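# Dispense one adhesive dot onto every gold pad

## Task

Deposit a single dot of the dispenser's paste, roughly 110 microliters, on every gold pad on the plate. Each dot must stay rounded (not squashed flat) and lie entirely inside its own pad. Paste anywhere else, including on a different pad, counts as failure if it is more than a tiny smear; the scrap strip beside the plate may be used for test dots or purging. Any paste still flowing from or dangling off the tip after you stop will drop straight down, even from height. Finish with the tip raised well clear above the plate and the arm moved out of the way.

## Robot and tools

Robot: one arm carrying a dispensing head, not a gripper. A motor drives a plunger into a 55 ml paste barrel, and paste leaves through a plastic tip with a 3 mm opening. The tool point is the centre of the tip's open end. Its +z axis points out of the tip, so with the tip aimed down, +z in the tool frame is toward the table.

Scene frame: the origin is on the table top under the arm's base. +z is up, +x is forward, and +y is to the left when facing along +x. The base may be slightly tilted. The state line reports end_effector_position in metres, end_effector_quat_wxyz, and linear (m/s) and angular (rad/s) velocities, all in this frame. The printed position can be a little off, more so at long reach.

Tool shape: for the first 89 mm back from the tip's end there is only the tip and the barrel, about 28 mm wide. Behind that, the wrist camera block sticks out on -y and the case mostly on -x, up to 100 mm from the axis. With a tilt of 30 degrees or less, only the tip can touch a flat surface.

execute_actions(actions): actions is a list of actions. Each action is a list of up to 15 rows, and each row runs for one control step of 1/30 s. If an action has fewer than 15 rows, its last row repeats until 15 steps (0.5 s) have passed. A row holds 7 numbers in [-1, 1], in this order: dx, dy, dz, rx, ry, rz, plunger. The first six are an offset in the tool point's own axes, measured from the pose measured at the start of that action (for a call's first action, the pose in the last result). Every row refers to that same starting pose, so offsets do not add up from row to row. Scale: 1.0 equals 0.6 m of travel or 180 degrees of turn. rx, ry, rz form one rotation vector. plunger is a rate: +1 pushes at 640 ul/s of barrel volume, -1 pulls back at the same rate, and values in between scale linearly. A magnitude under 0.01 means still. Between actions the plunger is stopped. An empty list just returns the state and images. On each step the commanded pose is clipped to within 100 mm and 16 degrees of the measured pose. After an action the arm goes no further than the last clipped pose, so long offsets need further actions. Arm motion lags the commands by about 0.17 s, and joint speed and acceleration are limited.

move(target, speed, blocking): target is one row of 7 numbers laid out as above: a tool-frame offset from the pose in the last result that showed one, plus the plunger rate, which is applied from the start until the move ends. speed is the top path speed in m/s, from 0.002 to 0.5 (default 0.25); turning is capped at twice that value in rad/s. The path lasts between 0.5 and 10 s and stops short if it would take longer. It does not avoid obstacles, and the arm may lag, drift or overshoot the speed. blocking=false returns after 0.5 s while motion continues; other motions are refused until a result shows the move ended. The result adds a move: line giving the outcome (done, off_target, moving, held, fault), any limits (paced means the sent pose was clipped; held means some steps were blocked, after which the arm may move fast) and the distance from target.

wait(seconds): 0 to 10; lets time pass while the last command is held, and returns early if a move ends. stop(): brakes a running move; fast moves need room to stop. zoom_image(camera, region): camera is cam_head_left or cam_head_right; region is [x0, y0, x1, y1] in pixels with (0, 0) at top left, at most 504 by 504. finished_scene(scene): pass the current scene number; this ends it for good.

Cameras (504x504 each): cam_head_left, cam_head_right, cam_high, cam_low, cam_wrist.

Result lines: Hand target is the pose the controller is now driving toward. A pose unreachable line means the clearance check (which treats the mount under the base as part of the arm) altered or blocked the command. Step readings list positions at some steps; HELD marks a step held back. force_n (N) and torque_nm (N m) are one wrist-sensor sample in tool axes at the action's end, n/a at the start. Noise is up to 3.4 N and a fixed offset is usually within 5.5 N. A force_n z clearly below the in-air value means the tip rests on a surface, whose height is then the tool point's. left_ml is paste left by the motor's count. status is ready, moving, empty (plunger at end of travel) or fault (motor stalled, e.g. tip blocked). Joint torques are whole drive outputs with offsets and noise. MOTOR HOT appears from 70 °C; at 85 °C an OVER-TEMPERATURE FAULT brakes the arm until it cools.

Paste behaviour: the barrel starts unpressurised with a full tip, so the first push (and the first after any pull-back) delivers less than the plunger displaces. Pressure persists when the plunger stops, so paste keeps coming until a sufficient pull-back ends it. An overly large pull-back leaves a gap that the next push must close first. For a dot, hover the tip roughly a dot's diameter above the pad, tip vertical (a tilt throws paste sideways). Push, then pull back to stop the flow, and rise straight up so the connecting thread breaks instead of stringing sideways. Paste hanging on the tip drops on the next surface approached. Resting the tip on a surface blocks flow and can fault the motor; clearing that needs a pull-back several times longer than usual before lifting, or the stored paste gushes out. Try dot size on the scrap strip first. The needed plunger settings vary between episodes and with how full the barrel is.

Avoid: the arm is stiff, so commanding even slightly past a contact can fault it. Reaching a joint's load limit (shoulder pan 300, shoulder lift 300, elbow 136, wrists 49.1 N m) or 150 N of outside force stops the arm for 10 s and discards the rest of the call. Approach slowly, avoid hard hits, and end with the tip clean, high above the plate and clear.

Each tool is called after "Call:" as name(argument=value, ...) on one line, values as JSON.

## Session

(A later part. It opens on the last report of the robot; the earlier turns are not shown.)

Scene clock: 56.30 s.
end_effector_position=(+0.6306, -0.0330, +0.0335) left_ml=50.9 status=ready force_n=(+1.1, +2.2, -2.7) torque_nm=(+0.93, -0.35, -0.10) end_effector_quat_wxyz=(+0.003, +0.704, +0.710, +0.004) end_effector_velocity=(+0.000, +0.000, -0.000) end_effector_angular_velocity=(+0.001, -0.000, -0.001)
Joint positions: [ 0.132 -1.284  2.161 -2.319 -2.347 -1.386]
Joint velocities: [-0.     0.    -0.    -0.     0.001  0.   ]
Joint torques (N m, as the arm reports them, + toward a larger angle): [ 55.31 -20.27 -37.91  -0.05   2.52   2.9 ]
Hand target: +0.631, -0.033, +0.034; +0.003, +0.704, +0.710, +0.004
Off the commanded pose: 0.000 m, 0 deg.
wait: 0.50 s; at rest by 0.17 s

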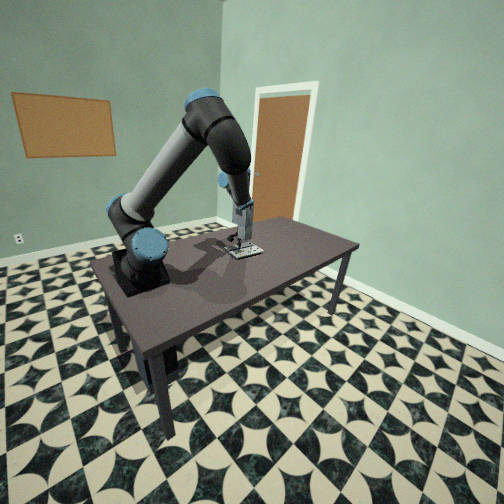

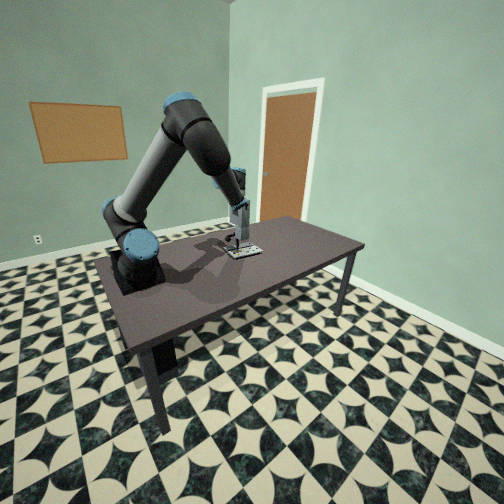

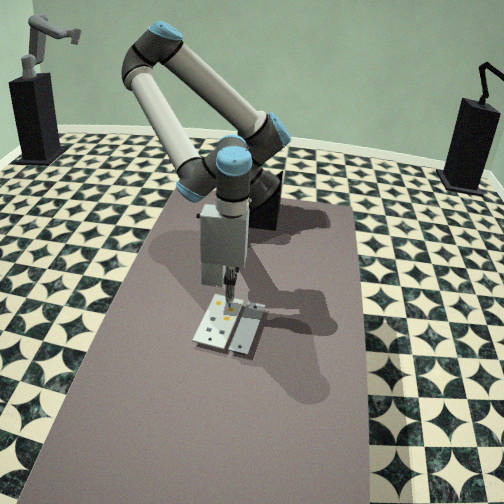

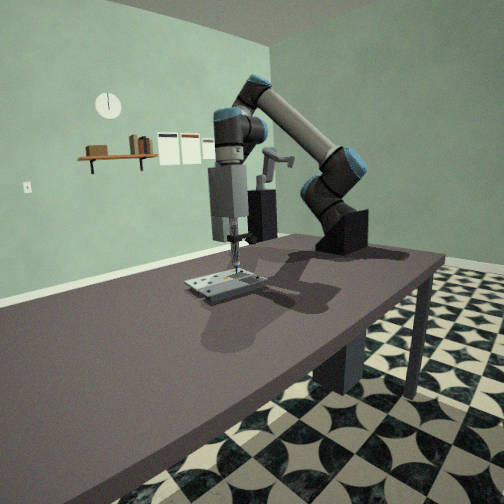

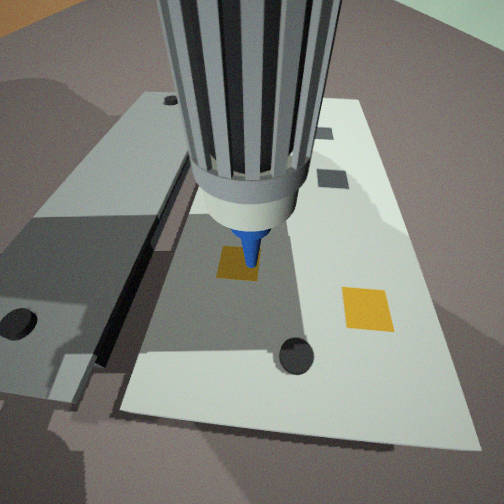

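Call:
move(target=[0.095,0.02,-0.01,0,0,0,0], speed=0.15)

Call:
execute_actions(actions=[[[0,0,0.007,0,0,0,0.6]]])

Call:
wait(seconds=5)

Call:
zoom_image(camera="cam_low", region=[210,250,270,300])

Call:
zoom_image(camera="cam_wrist", region=[200,220,300,320])

Scene clock: 65.43 s.
end_effector_position=(+0.6421, +0.0241, +0.0397) left_ml=50.9 status=ready force_n=(+1.3, +1.2, -2.2) torque_nm=(+0.60, -0.39, -0.04) end_effector_quat_wxyz=(+0.003, +0.704, +0.710, +0.004) end_effector_velocity=(+0.001, +0.001, +0.000) end_effector_angular_velocity=(-0.000, -0.000, -0.003)
Joint positions: [ 0.194 -1.203  2.116 -2.295 -2.337 -1.3  ]
Joint velocities: [ 0.001  0.003 -0.002  0.    -0.     0.005]
Joint torques (N m, as the arm reports them, + toward a larger angle): [ 55.79 -19.91 -38.84   0.     2.34   2.9 ]
Hand target: +0.642, +0.024, +0.040; +0.003, +0.704, +0.710, +0.004
Off the commanded pose: 0.000 m, 0 deg.
move: done

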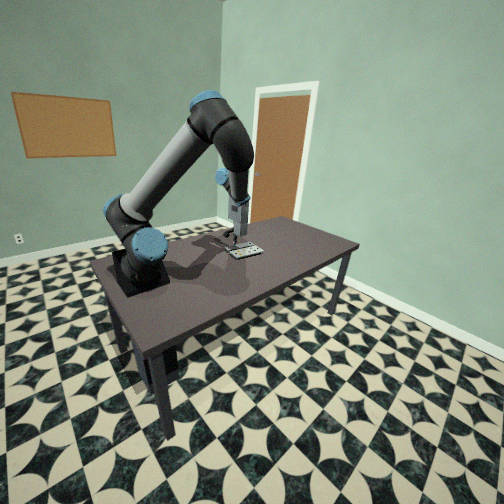

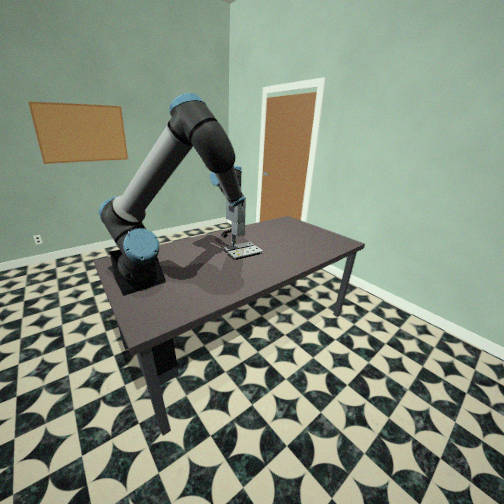

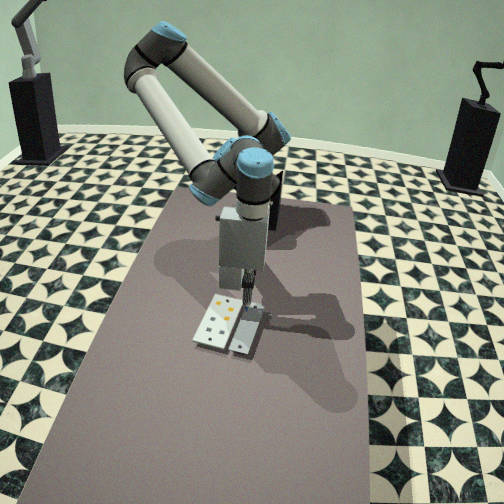

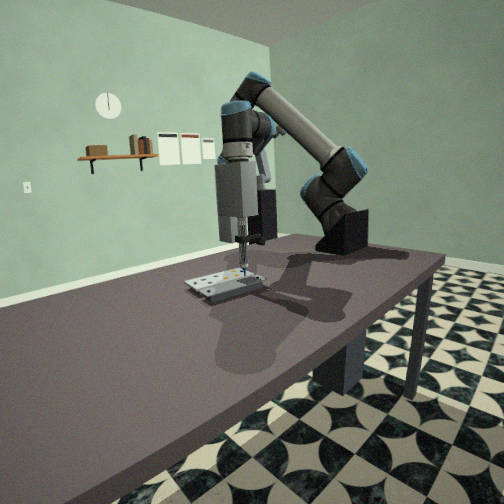

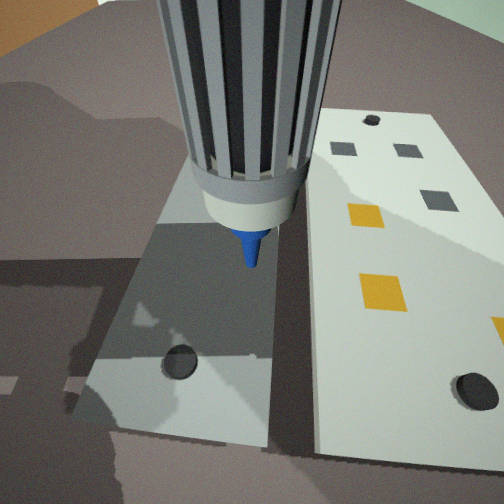

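Scene clock: 65.93 s.
end_effector_position=(+0.6422, +0.0241, +0.0356) left_ml=50.7 status=moving force_n=(+2.6, +2.4, -2.4) torque_nm=(+1.03, -0.76, -0.13) end_effector_quat_wxyz=(+0.003, +0.704, +0.710, +0.004) end_effector_velocity=(+0.000, -0.000, -0.001) end_effector_angular_velocity=(+0.001, -0.000, -0.002)
Joint positions: [ 0.19  -1.199  2.12  -2.306 -2.338 -1.306]
Joint velocities: [-0.002 -0.     0.001 -0.002  0.    -0.   ]
Joint torques (N m, as the arm reports them, + toward a larger angle): [ 20.47 -21.28 -11.9   -6.36  -2.17  -2.78]
Hand target: +0.642, +0.024, +0.036; +0.003, +0.704, +0.710, +0.004
Off the commanded pose: 0.000 m, 0 deg.
Step readings (end_effector_position):
0: (+0.6421, +0.0241, +0.0397)
1: (+0.6421, +0.0241, +0.0397)
2: (+0.6422, +0.0242, +0.0394)
4: (+0.6424, +0.0242, +0.0377)
8: (+0.6423, +0.0242, +0.0361)
15: end_effector_position above

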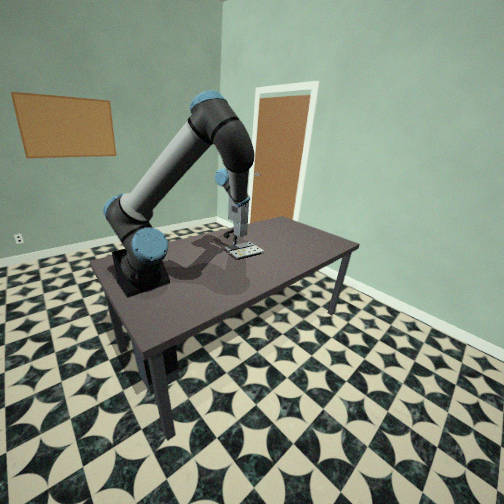

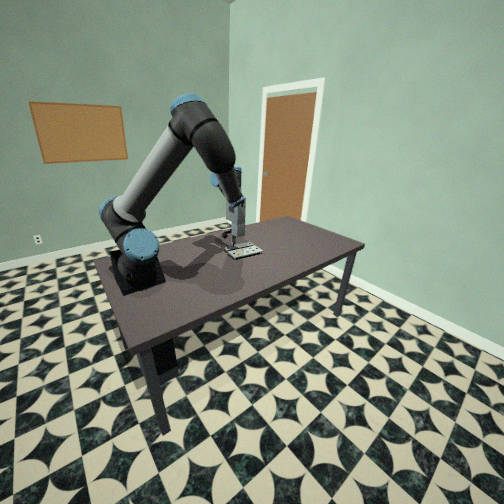

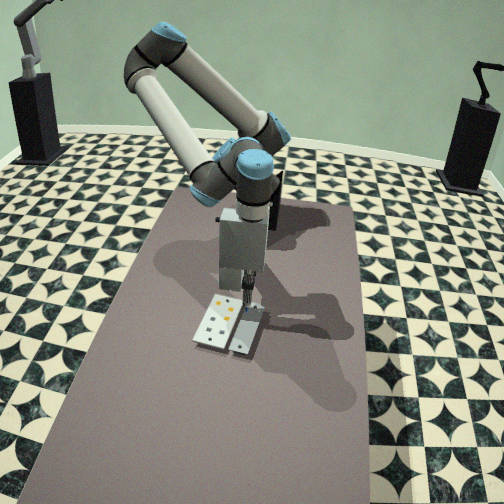

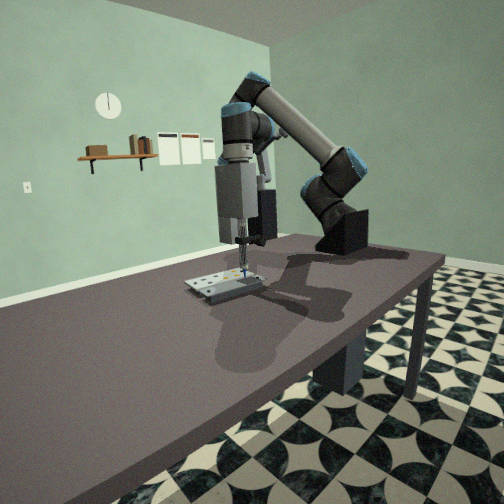

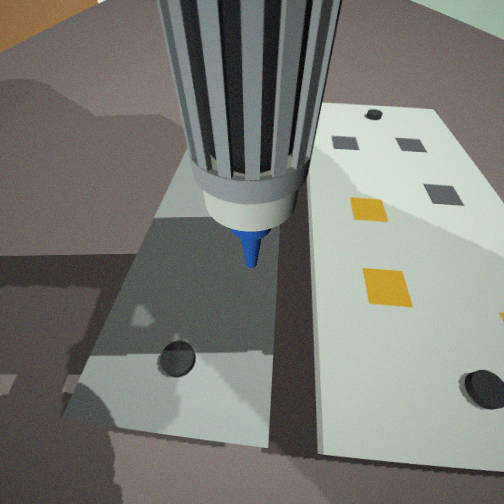

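Scene clock: 70.93 s.
end_effector_position=(+0.6421, +0.0241, +0.0355) left_ml=50.7 status=ready force_n=(+0.7, +2.8, -2.7) torque_nm=(+1.16, -0.16, -0.02) end_effector_quat_wxyz=(+0.003, +0.704, +0.710, +0.004) end_effector_velocity=(-0.001, +0.001, -0.001) end_effector_angular_velocity=(+0.001, +0.001, -0.001)
Joint positions: [ 0.19  -1.199  2.12  -2.306 -2.338 -1.306]
Joint velocities: [ 0.     0.001  0.001 -0.     0.001  0.002]
Joint torques (N m, as the arm reports them, + toward a larger angle): [ 20.64 -21.09 -12.72  -6.21  -2.13  -2.73]
Hand target: +0.642, +0.024, +0.036; +0.003, +0.704, +0.710, +0.004
Off the commanded pose: 0.000 m, 0 deg.
wait: 5.00 s; at rest by 0.20 s

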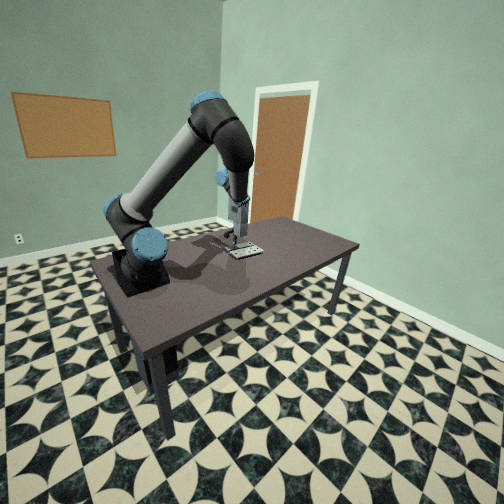

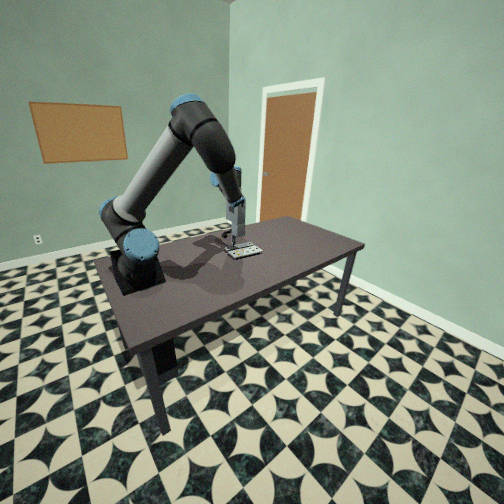

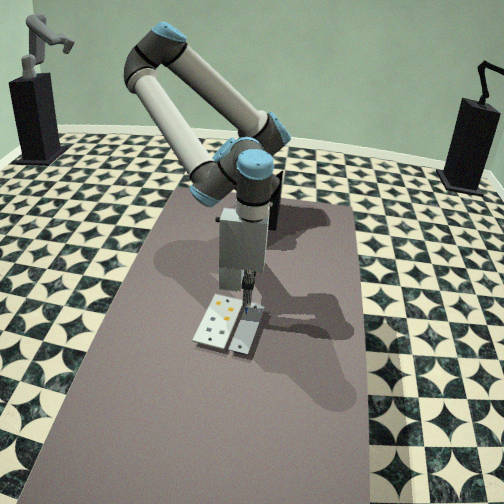

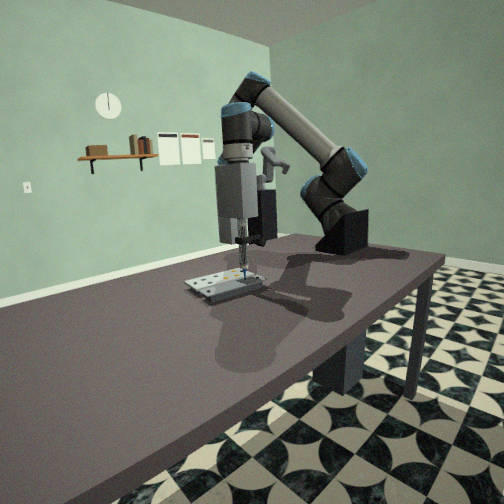

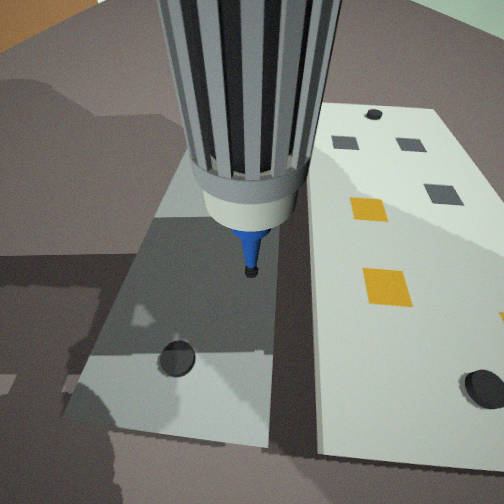

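Region (210, 250, 270, 300) of cam_low's 504x504 image, scaled by 8.400, with more detail than that image has.

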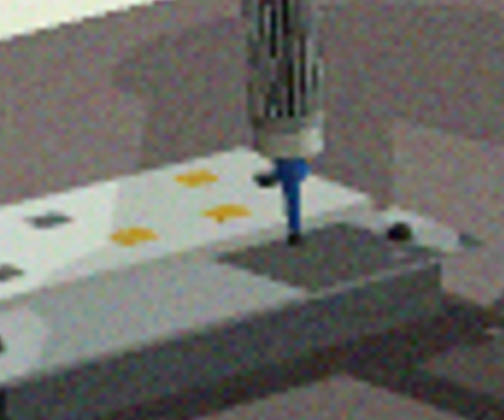

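Region (200, 220, 300, 320) of cam_wrist's 504x504 image, scaled by 5.040, with more detail than that image has.

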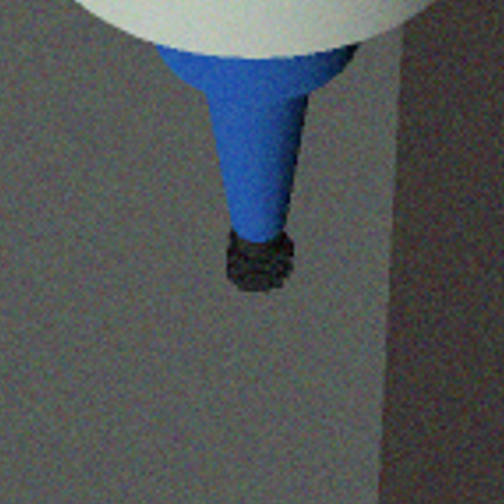

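Hanging; lower a bit and watch.

Call:
execute_actions(actions=[[[0,0,0.004,0,0,0,0]]])

Call:
zoom_image(camera="cam_wrist", region=[200,220,300,320])

Call:
wait(seconds=10)

Call:
zoom_image(camera="cam_wrist", region=[200,220,300,320])

Call:
wait(seconds=10)

Call:
zoom_image(camera="cam_wrist", region=[200,220,300,320])

Call:
zoom_image(camera="cam_low", region=[225,260,265,295])

Scene clock: 77.03 s.
end_effector_position=(+0.6422, +0.0241, +0.0331) left_ml=50.7 status=ready force_n=(+1.4, +0.6, -2.2) torque_nm=(+0.37, -0.38, -0.13) end_effector_quat_wxyz=(+0.003, +0.704, +0.710, +0.004) end_effector_velocity=(-0.001, +0.000, +0.000) end_effector_angular_velocity=(+0.001, +0.001, +0.003)
Joint positions: [ 0.187 -1.197  2.122 -2.313 -2.338 -1.309]
Joint velocities: [ 0.    -0.001  0.001  0.001  0.001 -0.002]
Joint torques (N m, as the arm reports them, + toward a larger angle): [ 20.4  -22.13 -12.15  -6.5   -2.32  -2.75]
Hand target: +0.642, +0.024, +0.033; +0.003, +0.704, +0.710, +0.004
Off the commanded pose: 0.000 m, 0 deg.
Step readings (end_effector_position):
0: (+0.6421, +0.0241, +0.0355)
1: (+0.6421, +0.0241, +0.0355)
2: (+0.6422, +0.0241, +0.0352)
4: (+0.6422, +0.0241, +0.0342)
8: (+0.6422, +0.0241, +0.0333)
15: end_effector_position above

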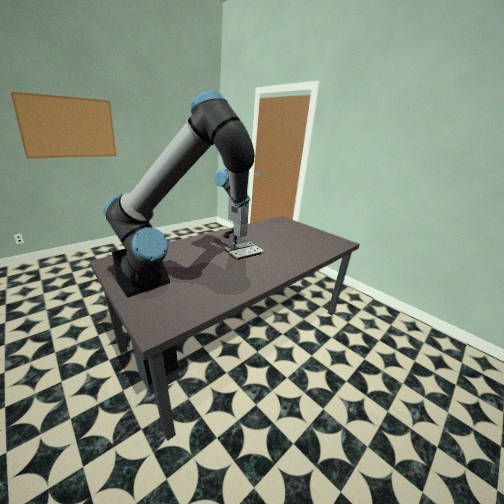

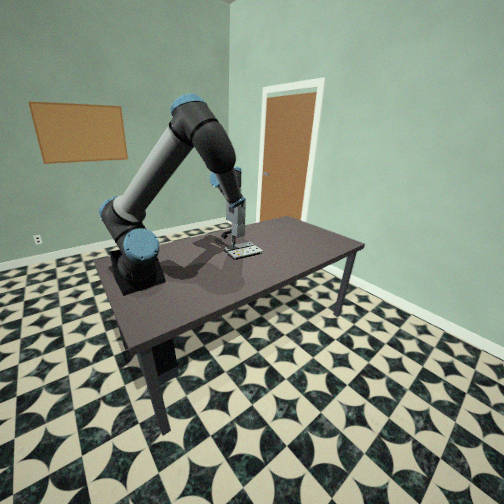

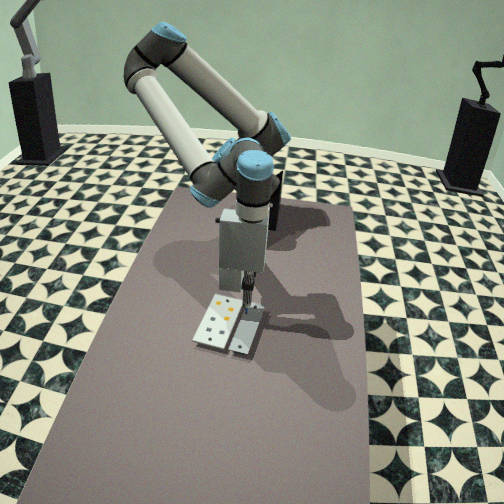

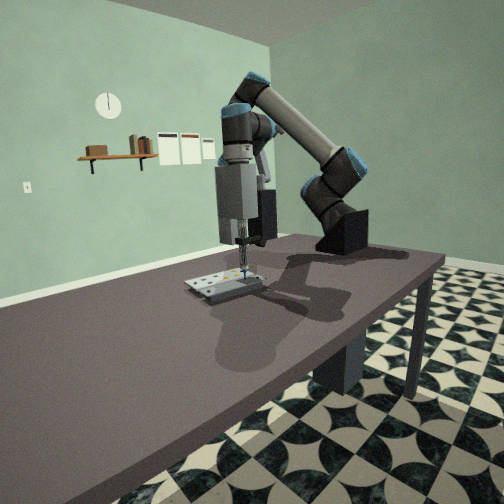

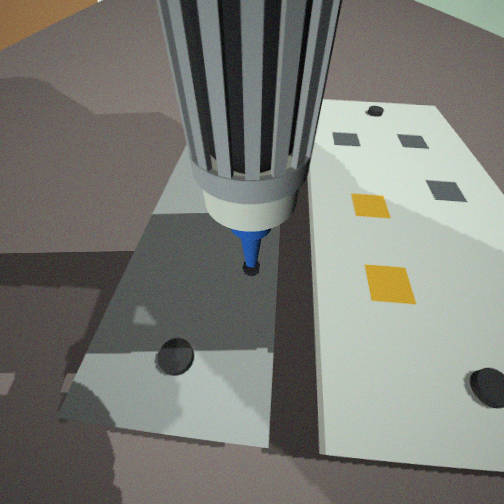

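Region (200, 220, 300, 320) of cam_wrist's 504x504 image, scaled by 5.040, with more detail than that image has.

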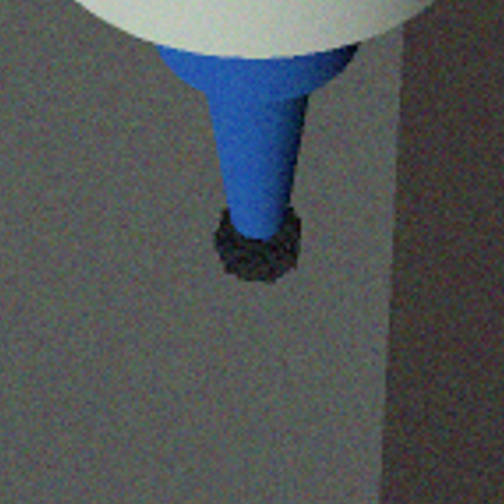

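Scene clock: 87.03 s.
end_effector_position=(+0.6422, +0.0241, +0.0331) left_ml=50.7 status=ready force_n=(+1.0, +1.7, -2.8) torque_nm=(+0.75, -0.32, -0.13) end_effector_quat_wxyz=(+0.003, +0.704, +0.710, +0.004) end_effector_velocity=(-0.000, +0.000, -0.000) end_effector_angular_velocity=(-0.001, +0.001, +0.002)
Joint positions: [ 0.187 -1.197  2.122 -2.313 -2.338 -1.309]
Joint velocities: [ 0.     0.001  0.     0.001 -0.    -0.   ]
Joint torques (N m, as the arm reports them, + toward a larger angle): [ 20.19 -21.83 -12.58  -6.16  -1.99  -2.53]
Hand target: +0.642, +0.024, +0.033; +0.003, +0.704, +0.710, +0.004
Off the commanded pose: 0.000 m, 0 deg.
wait: 10.00 s; at rest by 0.17 s

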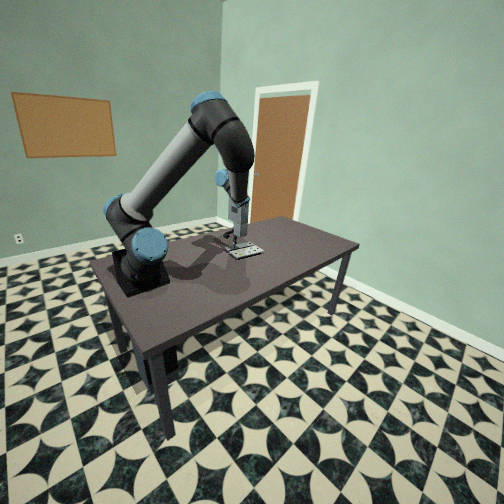

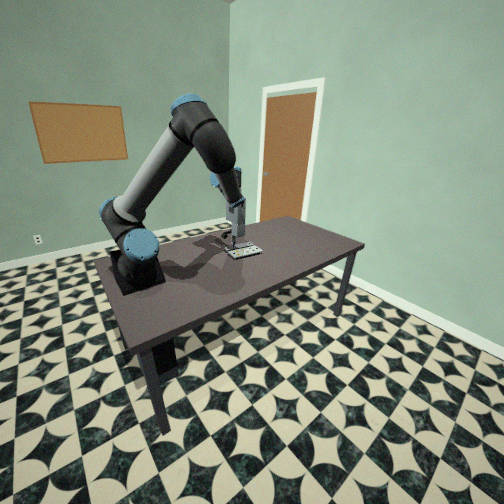

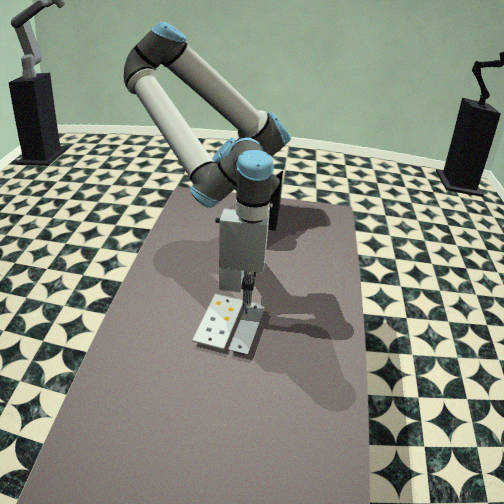

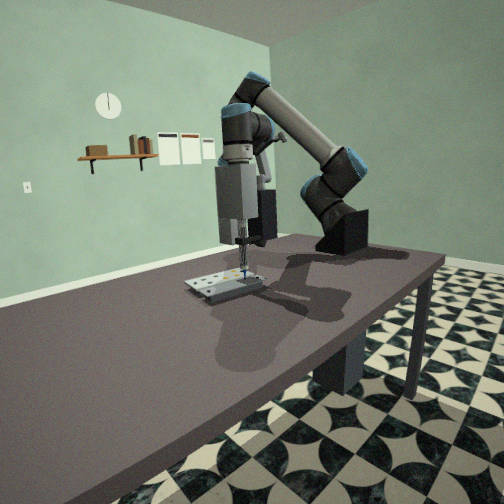

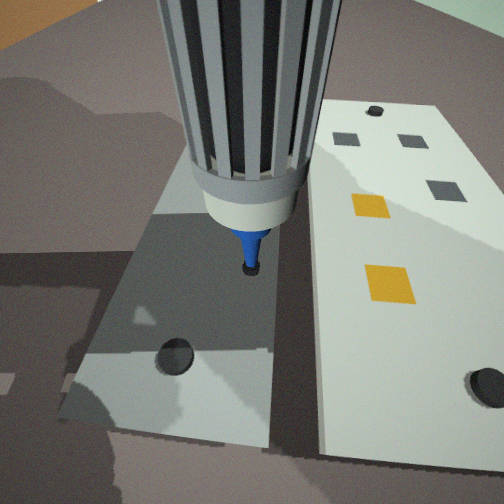

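Region (200, 220, 300, 320) of cam_wrist's 504x504 image, scaled by 5.040, with more detail than that image has.

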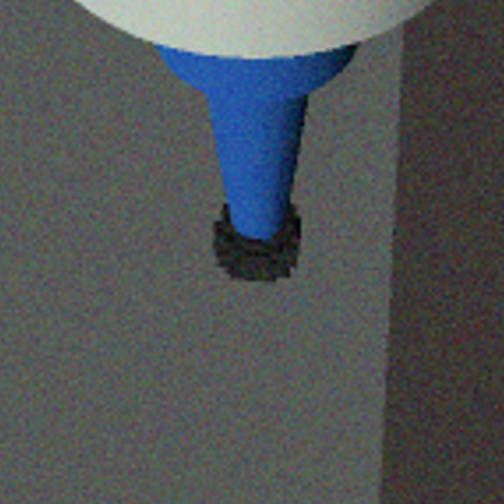

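Scene clock: 97.03 s.
end_effector_position=(+0.6422, +0.0241, +0.0331) left_ml=50.7 status=ready force_n=(+2.4, +1.5, -1.1) torque_nm=(+0.71, -0.80, -0.11) end_effector_quat_wxyz=(+0.003, +0.704, +0.710, +0.004) end_effector_velocity=(-0.001, -0.000, +0.000) end_effector_angular_velocity=(-0.000, -0.000, +0.001)
Joint positions: [ 0.187 -1.197  2.122 -2.313 -2.338 -1.309]
Joint velocities: [ 0.001 -0.001  0.001  0.    -0.     0.   ]
Joint torques (N m, as the arm reports them, + toward a larger angle): [ 21.09 -23.05 -13.07  -5.94  -1.79  -2.31]
Hand target: +0.642, +0.024, +0.033; +0.003, +0.704, +0.710, +0.004
Off the commanded pose: 0.000 m, 0 deg.
wait: 10.00 s; at rest by 0.17 s

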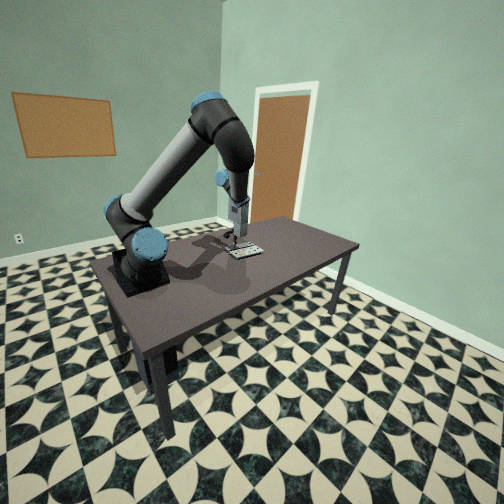

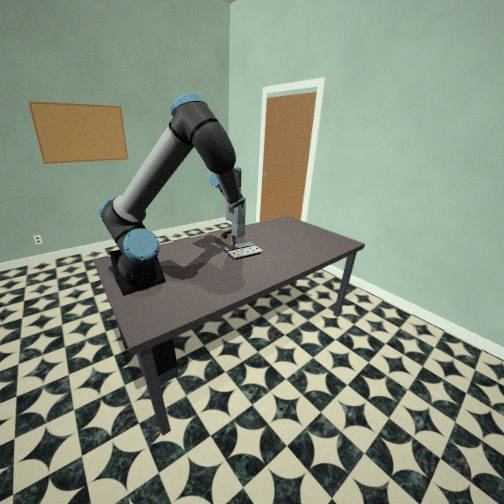

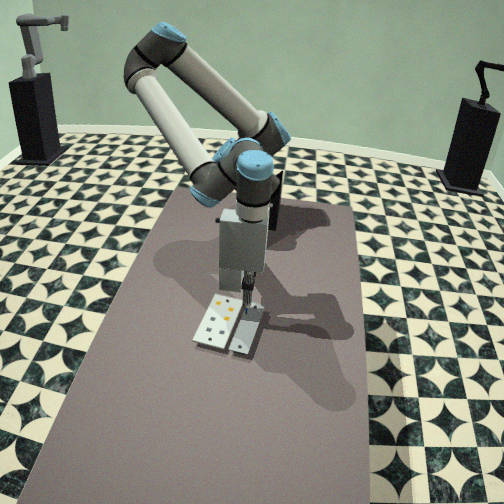

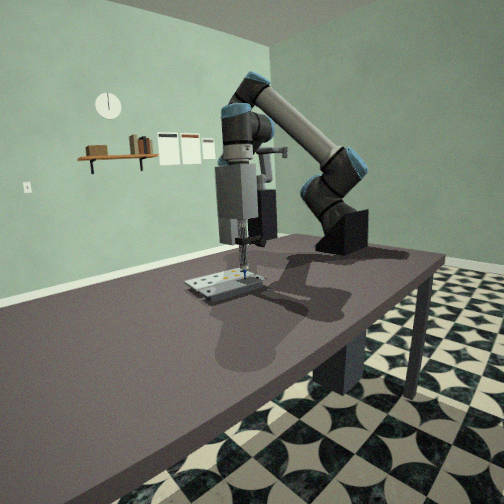

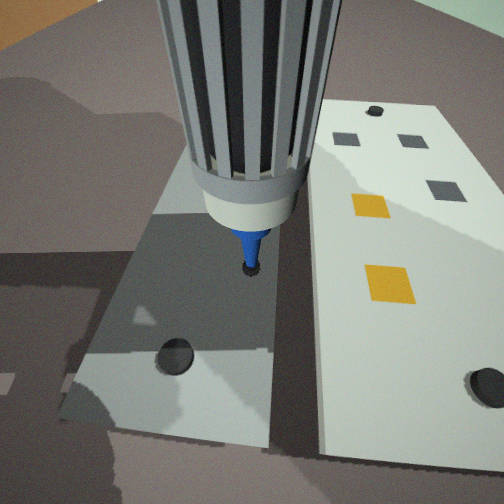

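Region (200, 220, 300, 320) of cam_wrist's 504x504 image, scaled by 5.040, with more detail than that image has.

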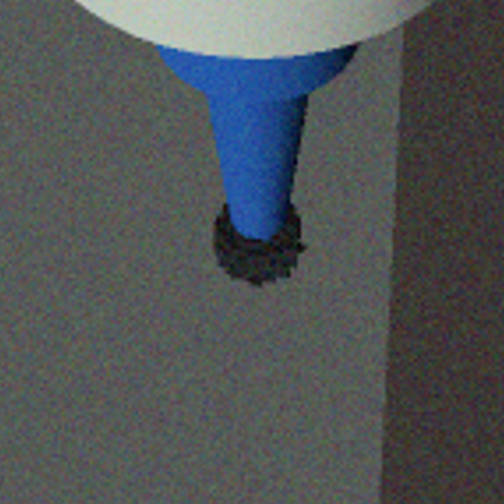

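Region (225, 260, 265, 295) of cam_low's 504x504 image, scaled by 12.600, with more detail than that image has; it fills the top 441 rows of this view, and the rest is white.

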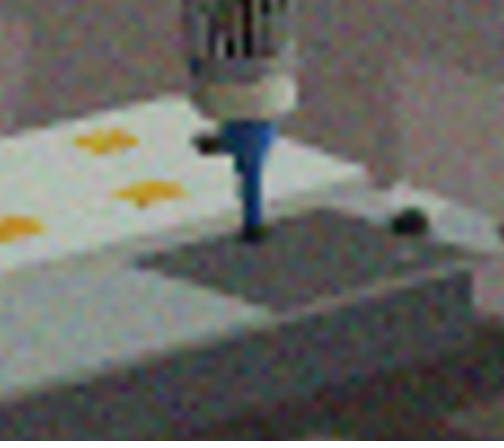

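Call:
execute_actions(actions=[[[0,0,0,0,0,0,-0.1],[0,0,-0.004,0,0,0,-0.1],[0,0,-0.01,0,0,0,-0.1],[0,0,-0.017,0,0,0,-0.1],[0,0,-0.024,0,0,0,-0.1],[0,0,-0.031,0,0,0,-0.1],[0,0,-0.038,0,0,0,-0.1],[0,0,-0.045,0,0,0,-0.1],[0,0,-0.05,0,0,0,-0.1]]])

Call:
wait(seconds=1)

Call:
zoom_image(camera="cam_wrist", region=[200,230,300,330])

Scene clock: 110.37 s.
end_effector_position=(+0.6419, +0.0240, +0.0616) left_ml=50.7 status=moving force_n=(+1.2, +0.7, -2.2) torque_nm=(+0.34, -0.38, -0.11) end_effector_quat_wxyz=(+0.003, +0.704, +0.710, +0.004) end_effector_velocity=(-0.001, +0.000, +0.018) end_effector_angular_velocity=(-0.001, +0.005, +0.001)
Joint positions: [ 0.216 -1.221  2.094 -2.236 -2.332 -1.271]
Joint velocities: [ 0.018 -0.011 -0.023  0.059  0.004  0.028]
Joint torques (N m, as the arm reports them, + toward a larger angle): [ 53.61 -58.28 -39.13  -0.3    2.57   2.69]
Hand target: +0.642, +0.024, +0.063; +0.003, +0.704, +0.710, +0.004
Off the commanded pose: 0.001 m, 0 deg.
Step readings (end_effector_position):
0: (+0.6422, +0.0241, +0.0331)
1: (+0.6422, +0.0241, +0.0331)
2: (+0.6422, +0.0241, +0.0331)
4: (+0.6418, +0.0241, +0.0340)
8: (+0.6420, +0.0241, +0.0450)
15: end_effector_position above

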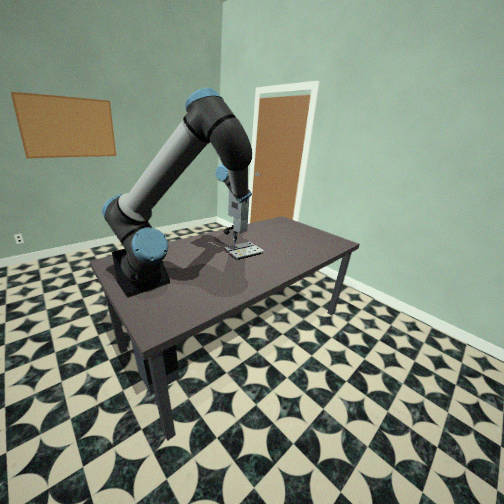

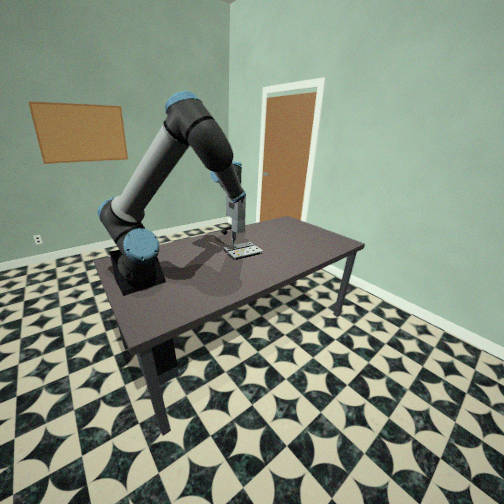

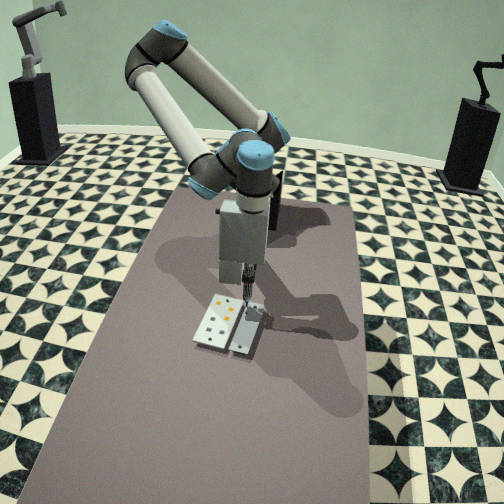

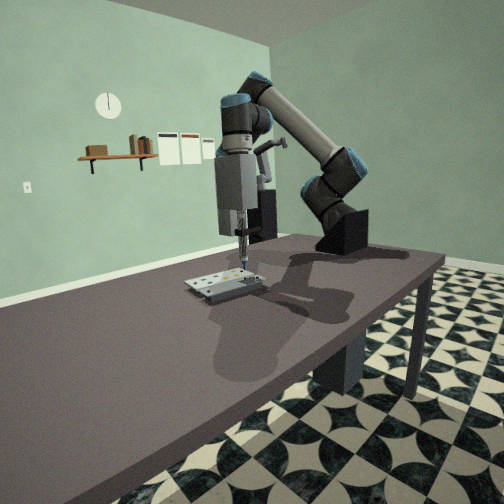

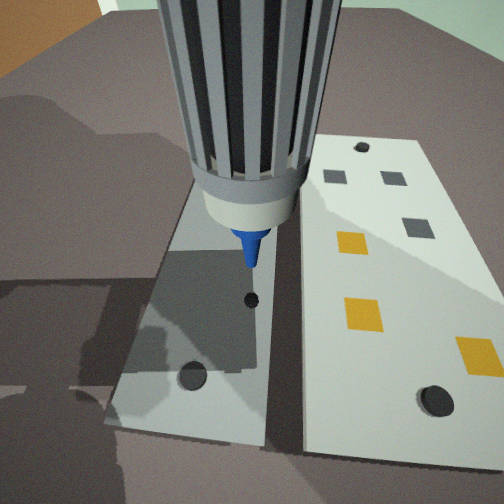

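Scene clock: 111.37 s.
end_effector_position=(+0.6419, +0.0241, +0.0631) left_ml=50.7 status=ready force_n=(+3.6, +1.6, -2.6) torque_nm=(+0.72, -1.20, -0.12) end_effector_quat_wxyz=(+0.003, +0.704, +0.710, +0.004) end_effector_velocity=(-0.001, +0.001, -0.000) end_effector_angular_velocity=(+0.000, +0.001, +0.002)
Joint positions: [ 0.217 -1.222  2.092 -2.231 -2.332 -1.269]
Joint velocities: [ 0.     0.     0.001  0.     0.001 -0.001]
Joint torques (N m, as the arm reports them, + toward a larger angle): [ 56.19 -60.78 -39.8    0.05   2.62   2.74]
Hand target: +0.642, +0.024, +0.063; +0.003, +0.704, +0.710, +0.004
Off the commanded pose: 0.000 m, 0 deg.
wait: 1.00 s; at rest by 0.20 s

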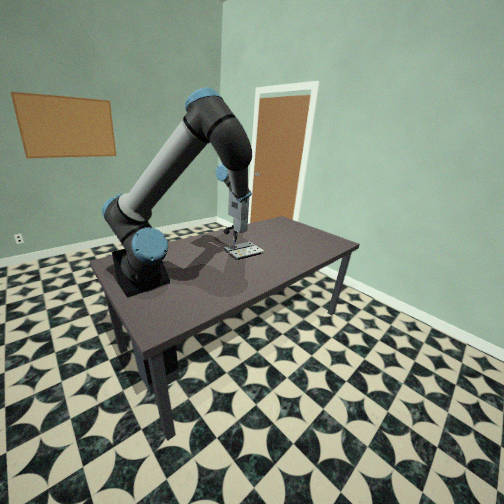

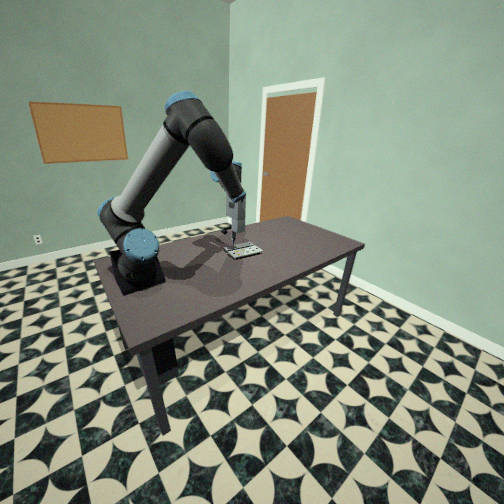

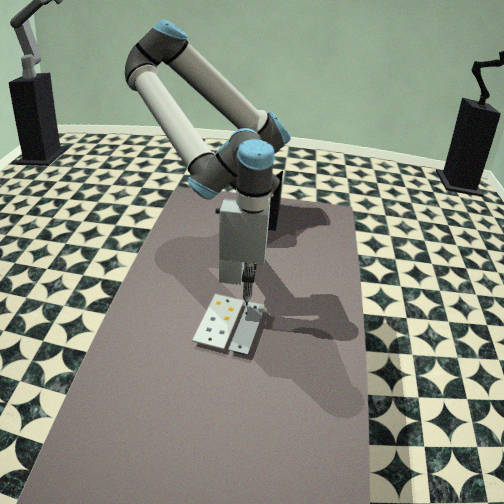

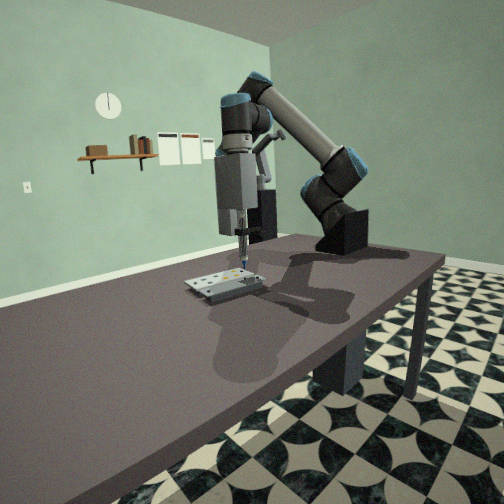

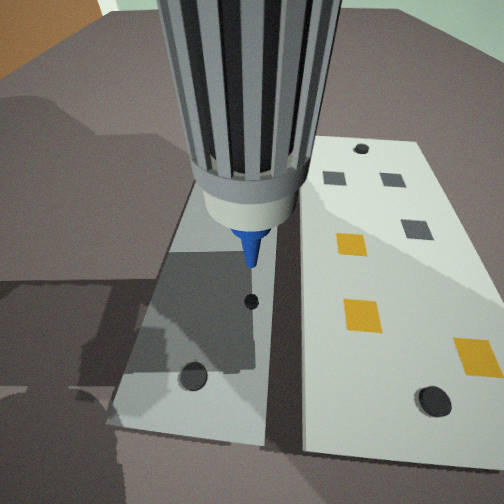

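Region (200, 230, 300, 330) of cam_wrist's 504x504 image, scaled by 5.040, with more detail than that image has.

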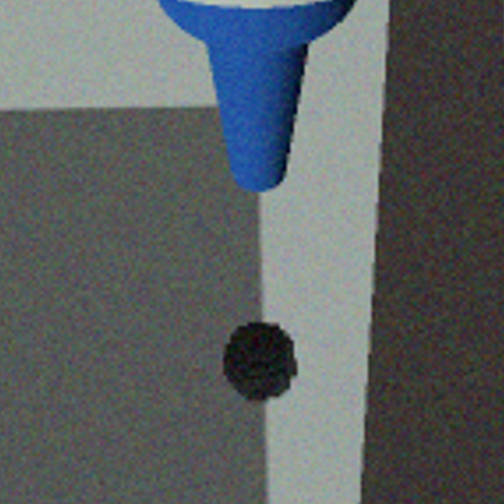

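Call:
move(target=[-0.093,0.055,0,0,0,0,0], speed=0.2)

Scene clock: 116.13 s.
end_effector_position=(+0.6752, -0.0315, +0.0634) left_ml=50.7 status=ready force_n=(-0.4, +3.1, -2.8) torque_nm=(+1.25, +0.28, -0.15) end_effector_quat_wxyz=(+0.003, +0.704, +0.710, +0.004) end_effector_velocity=(+0.001, -0.001, +0.000) end_effector_angular_velocity=(+0.000, +0.000, -0.000)
Joint positions: [ 0.154 -1.25   2.052 -2.222 -2.344 -1.356]
Joint velocities: [-0.002 -0.001 -0.001  0.001  0.    -0.002]
Joint torques (N m, as the arm reports them, + toward a larger angle): [ 23.88 -62.73 -39.89  -0.1   -2.16  -2.98]
Hand target: +0.675, -0.032, +0.063; +0.003, +0.704, +0.710, +0.004
Off the commanded pose: 0.000 m, 0 deg.
move: done

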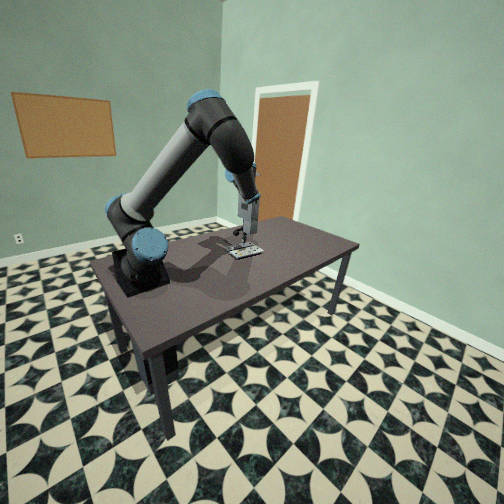

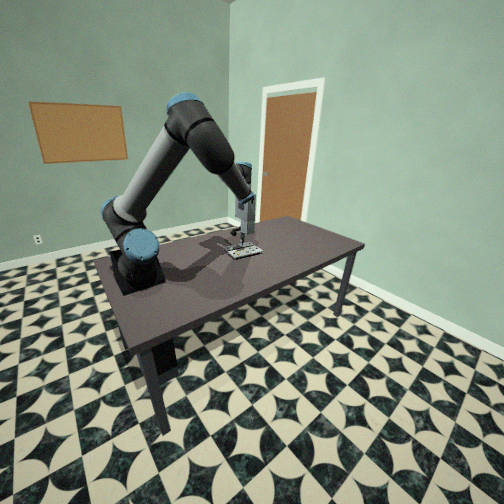

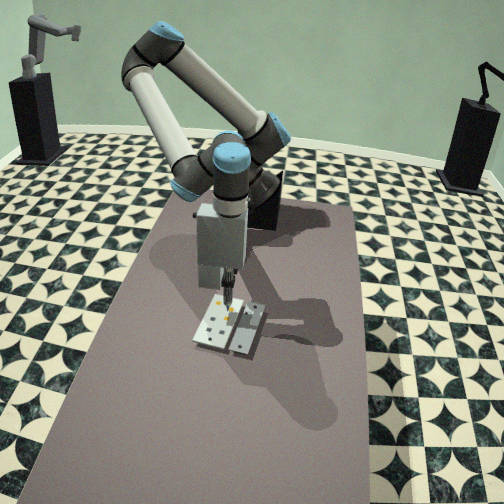

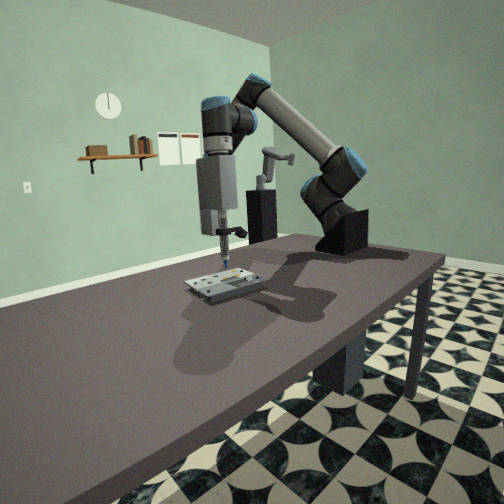

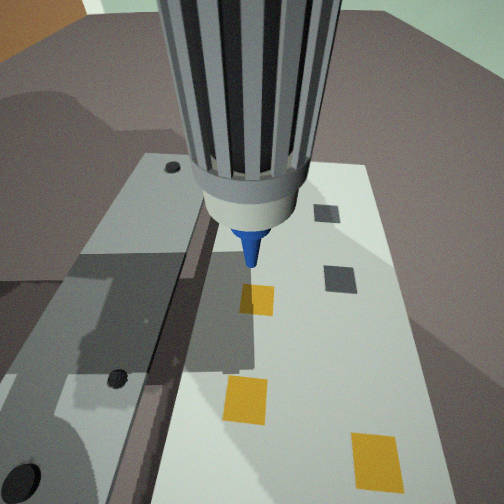

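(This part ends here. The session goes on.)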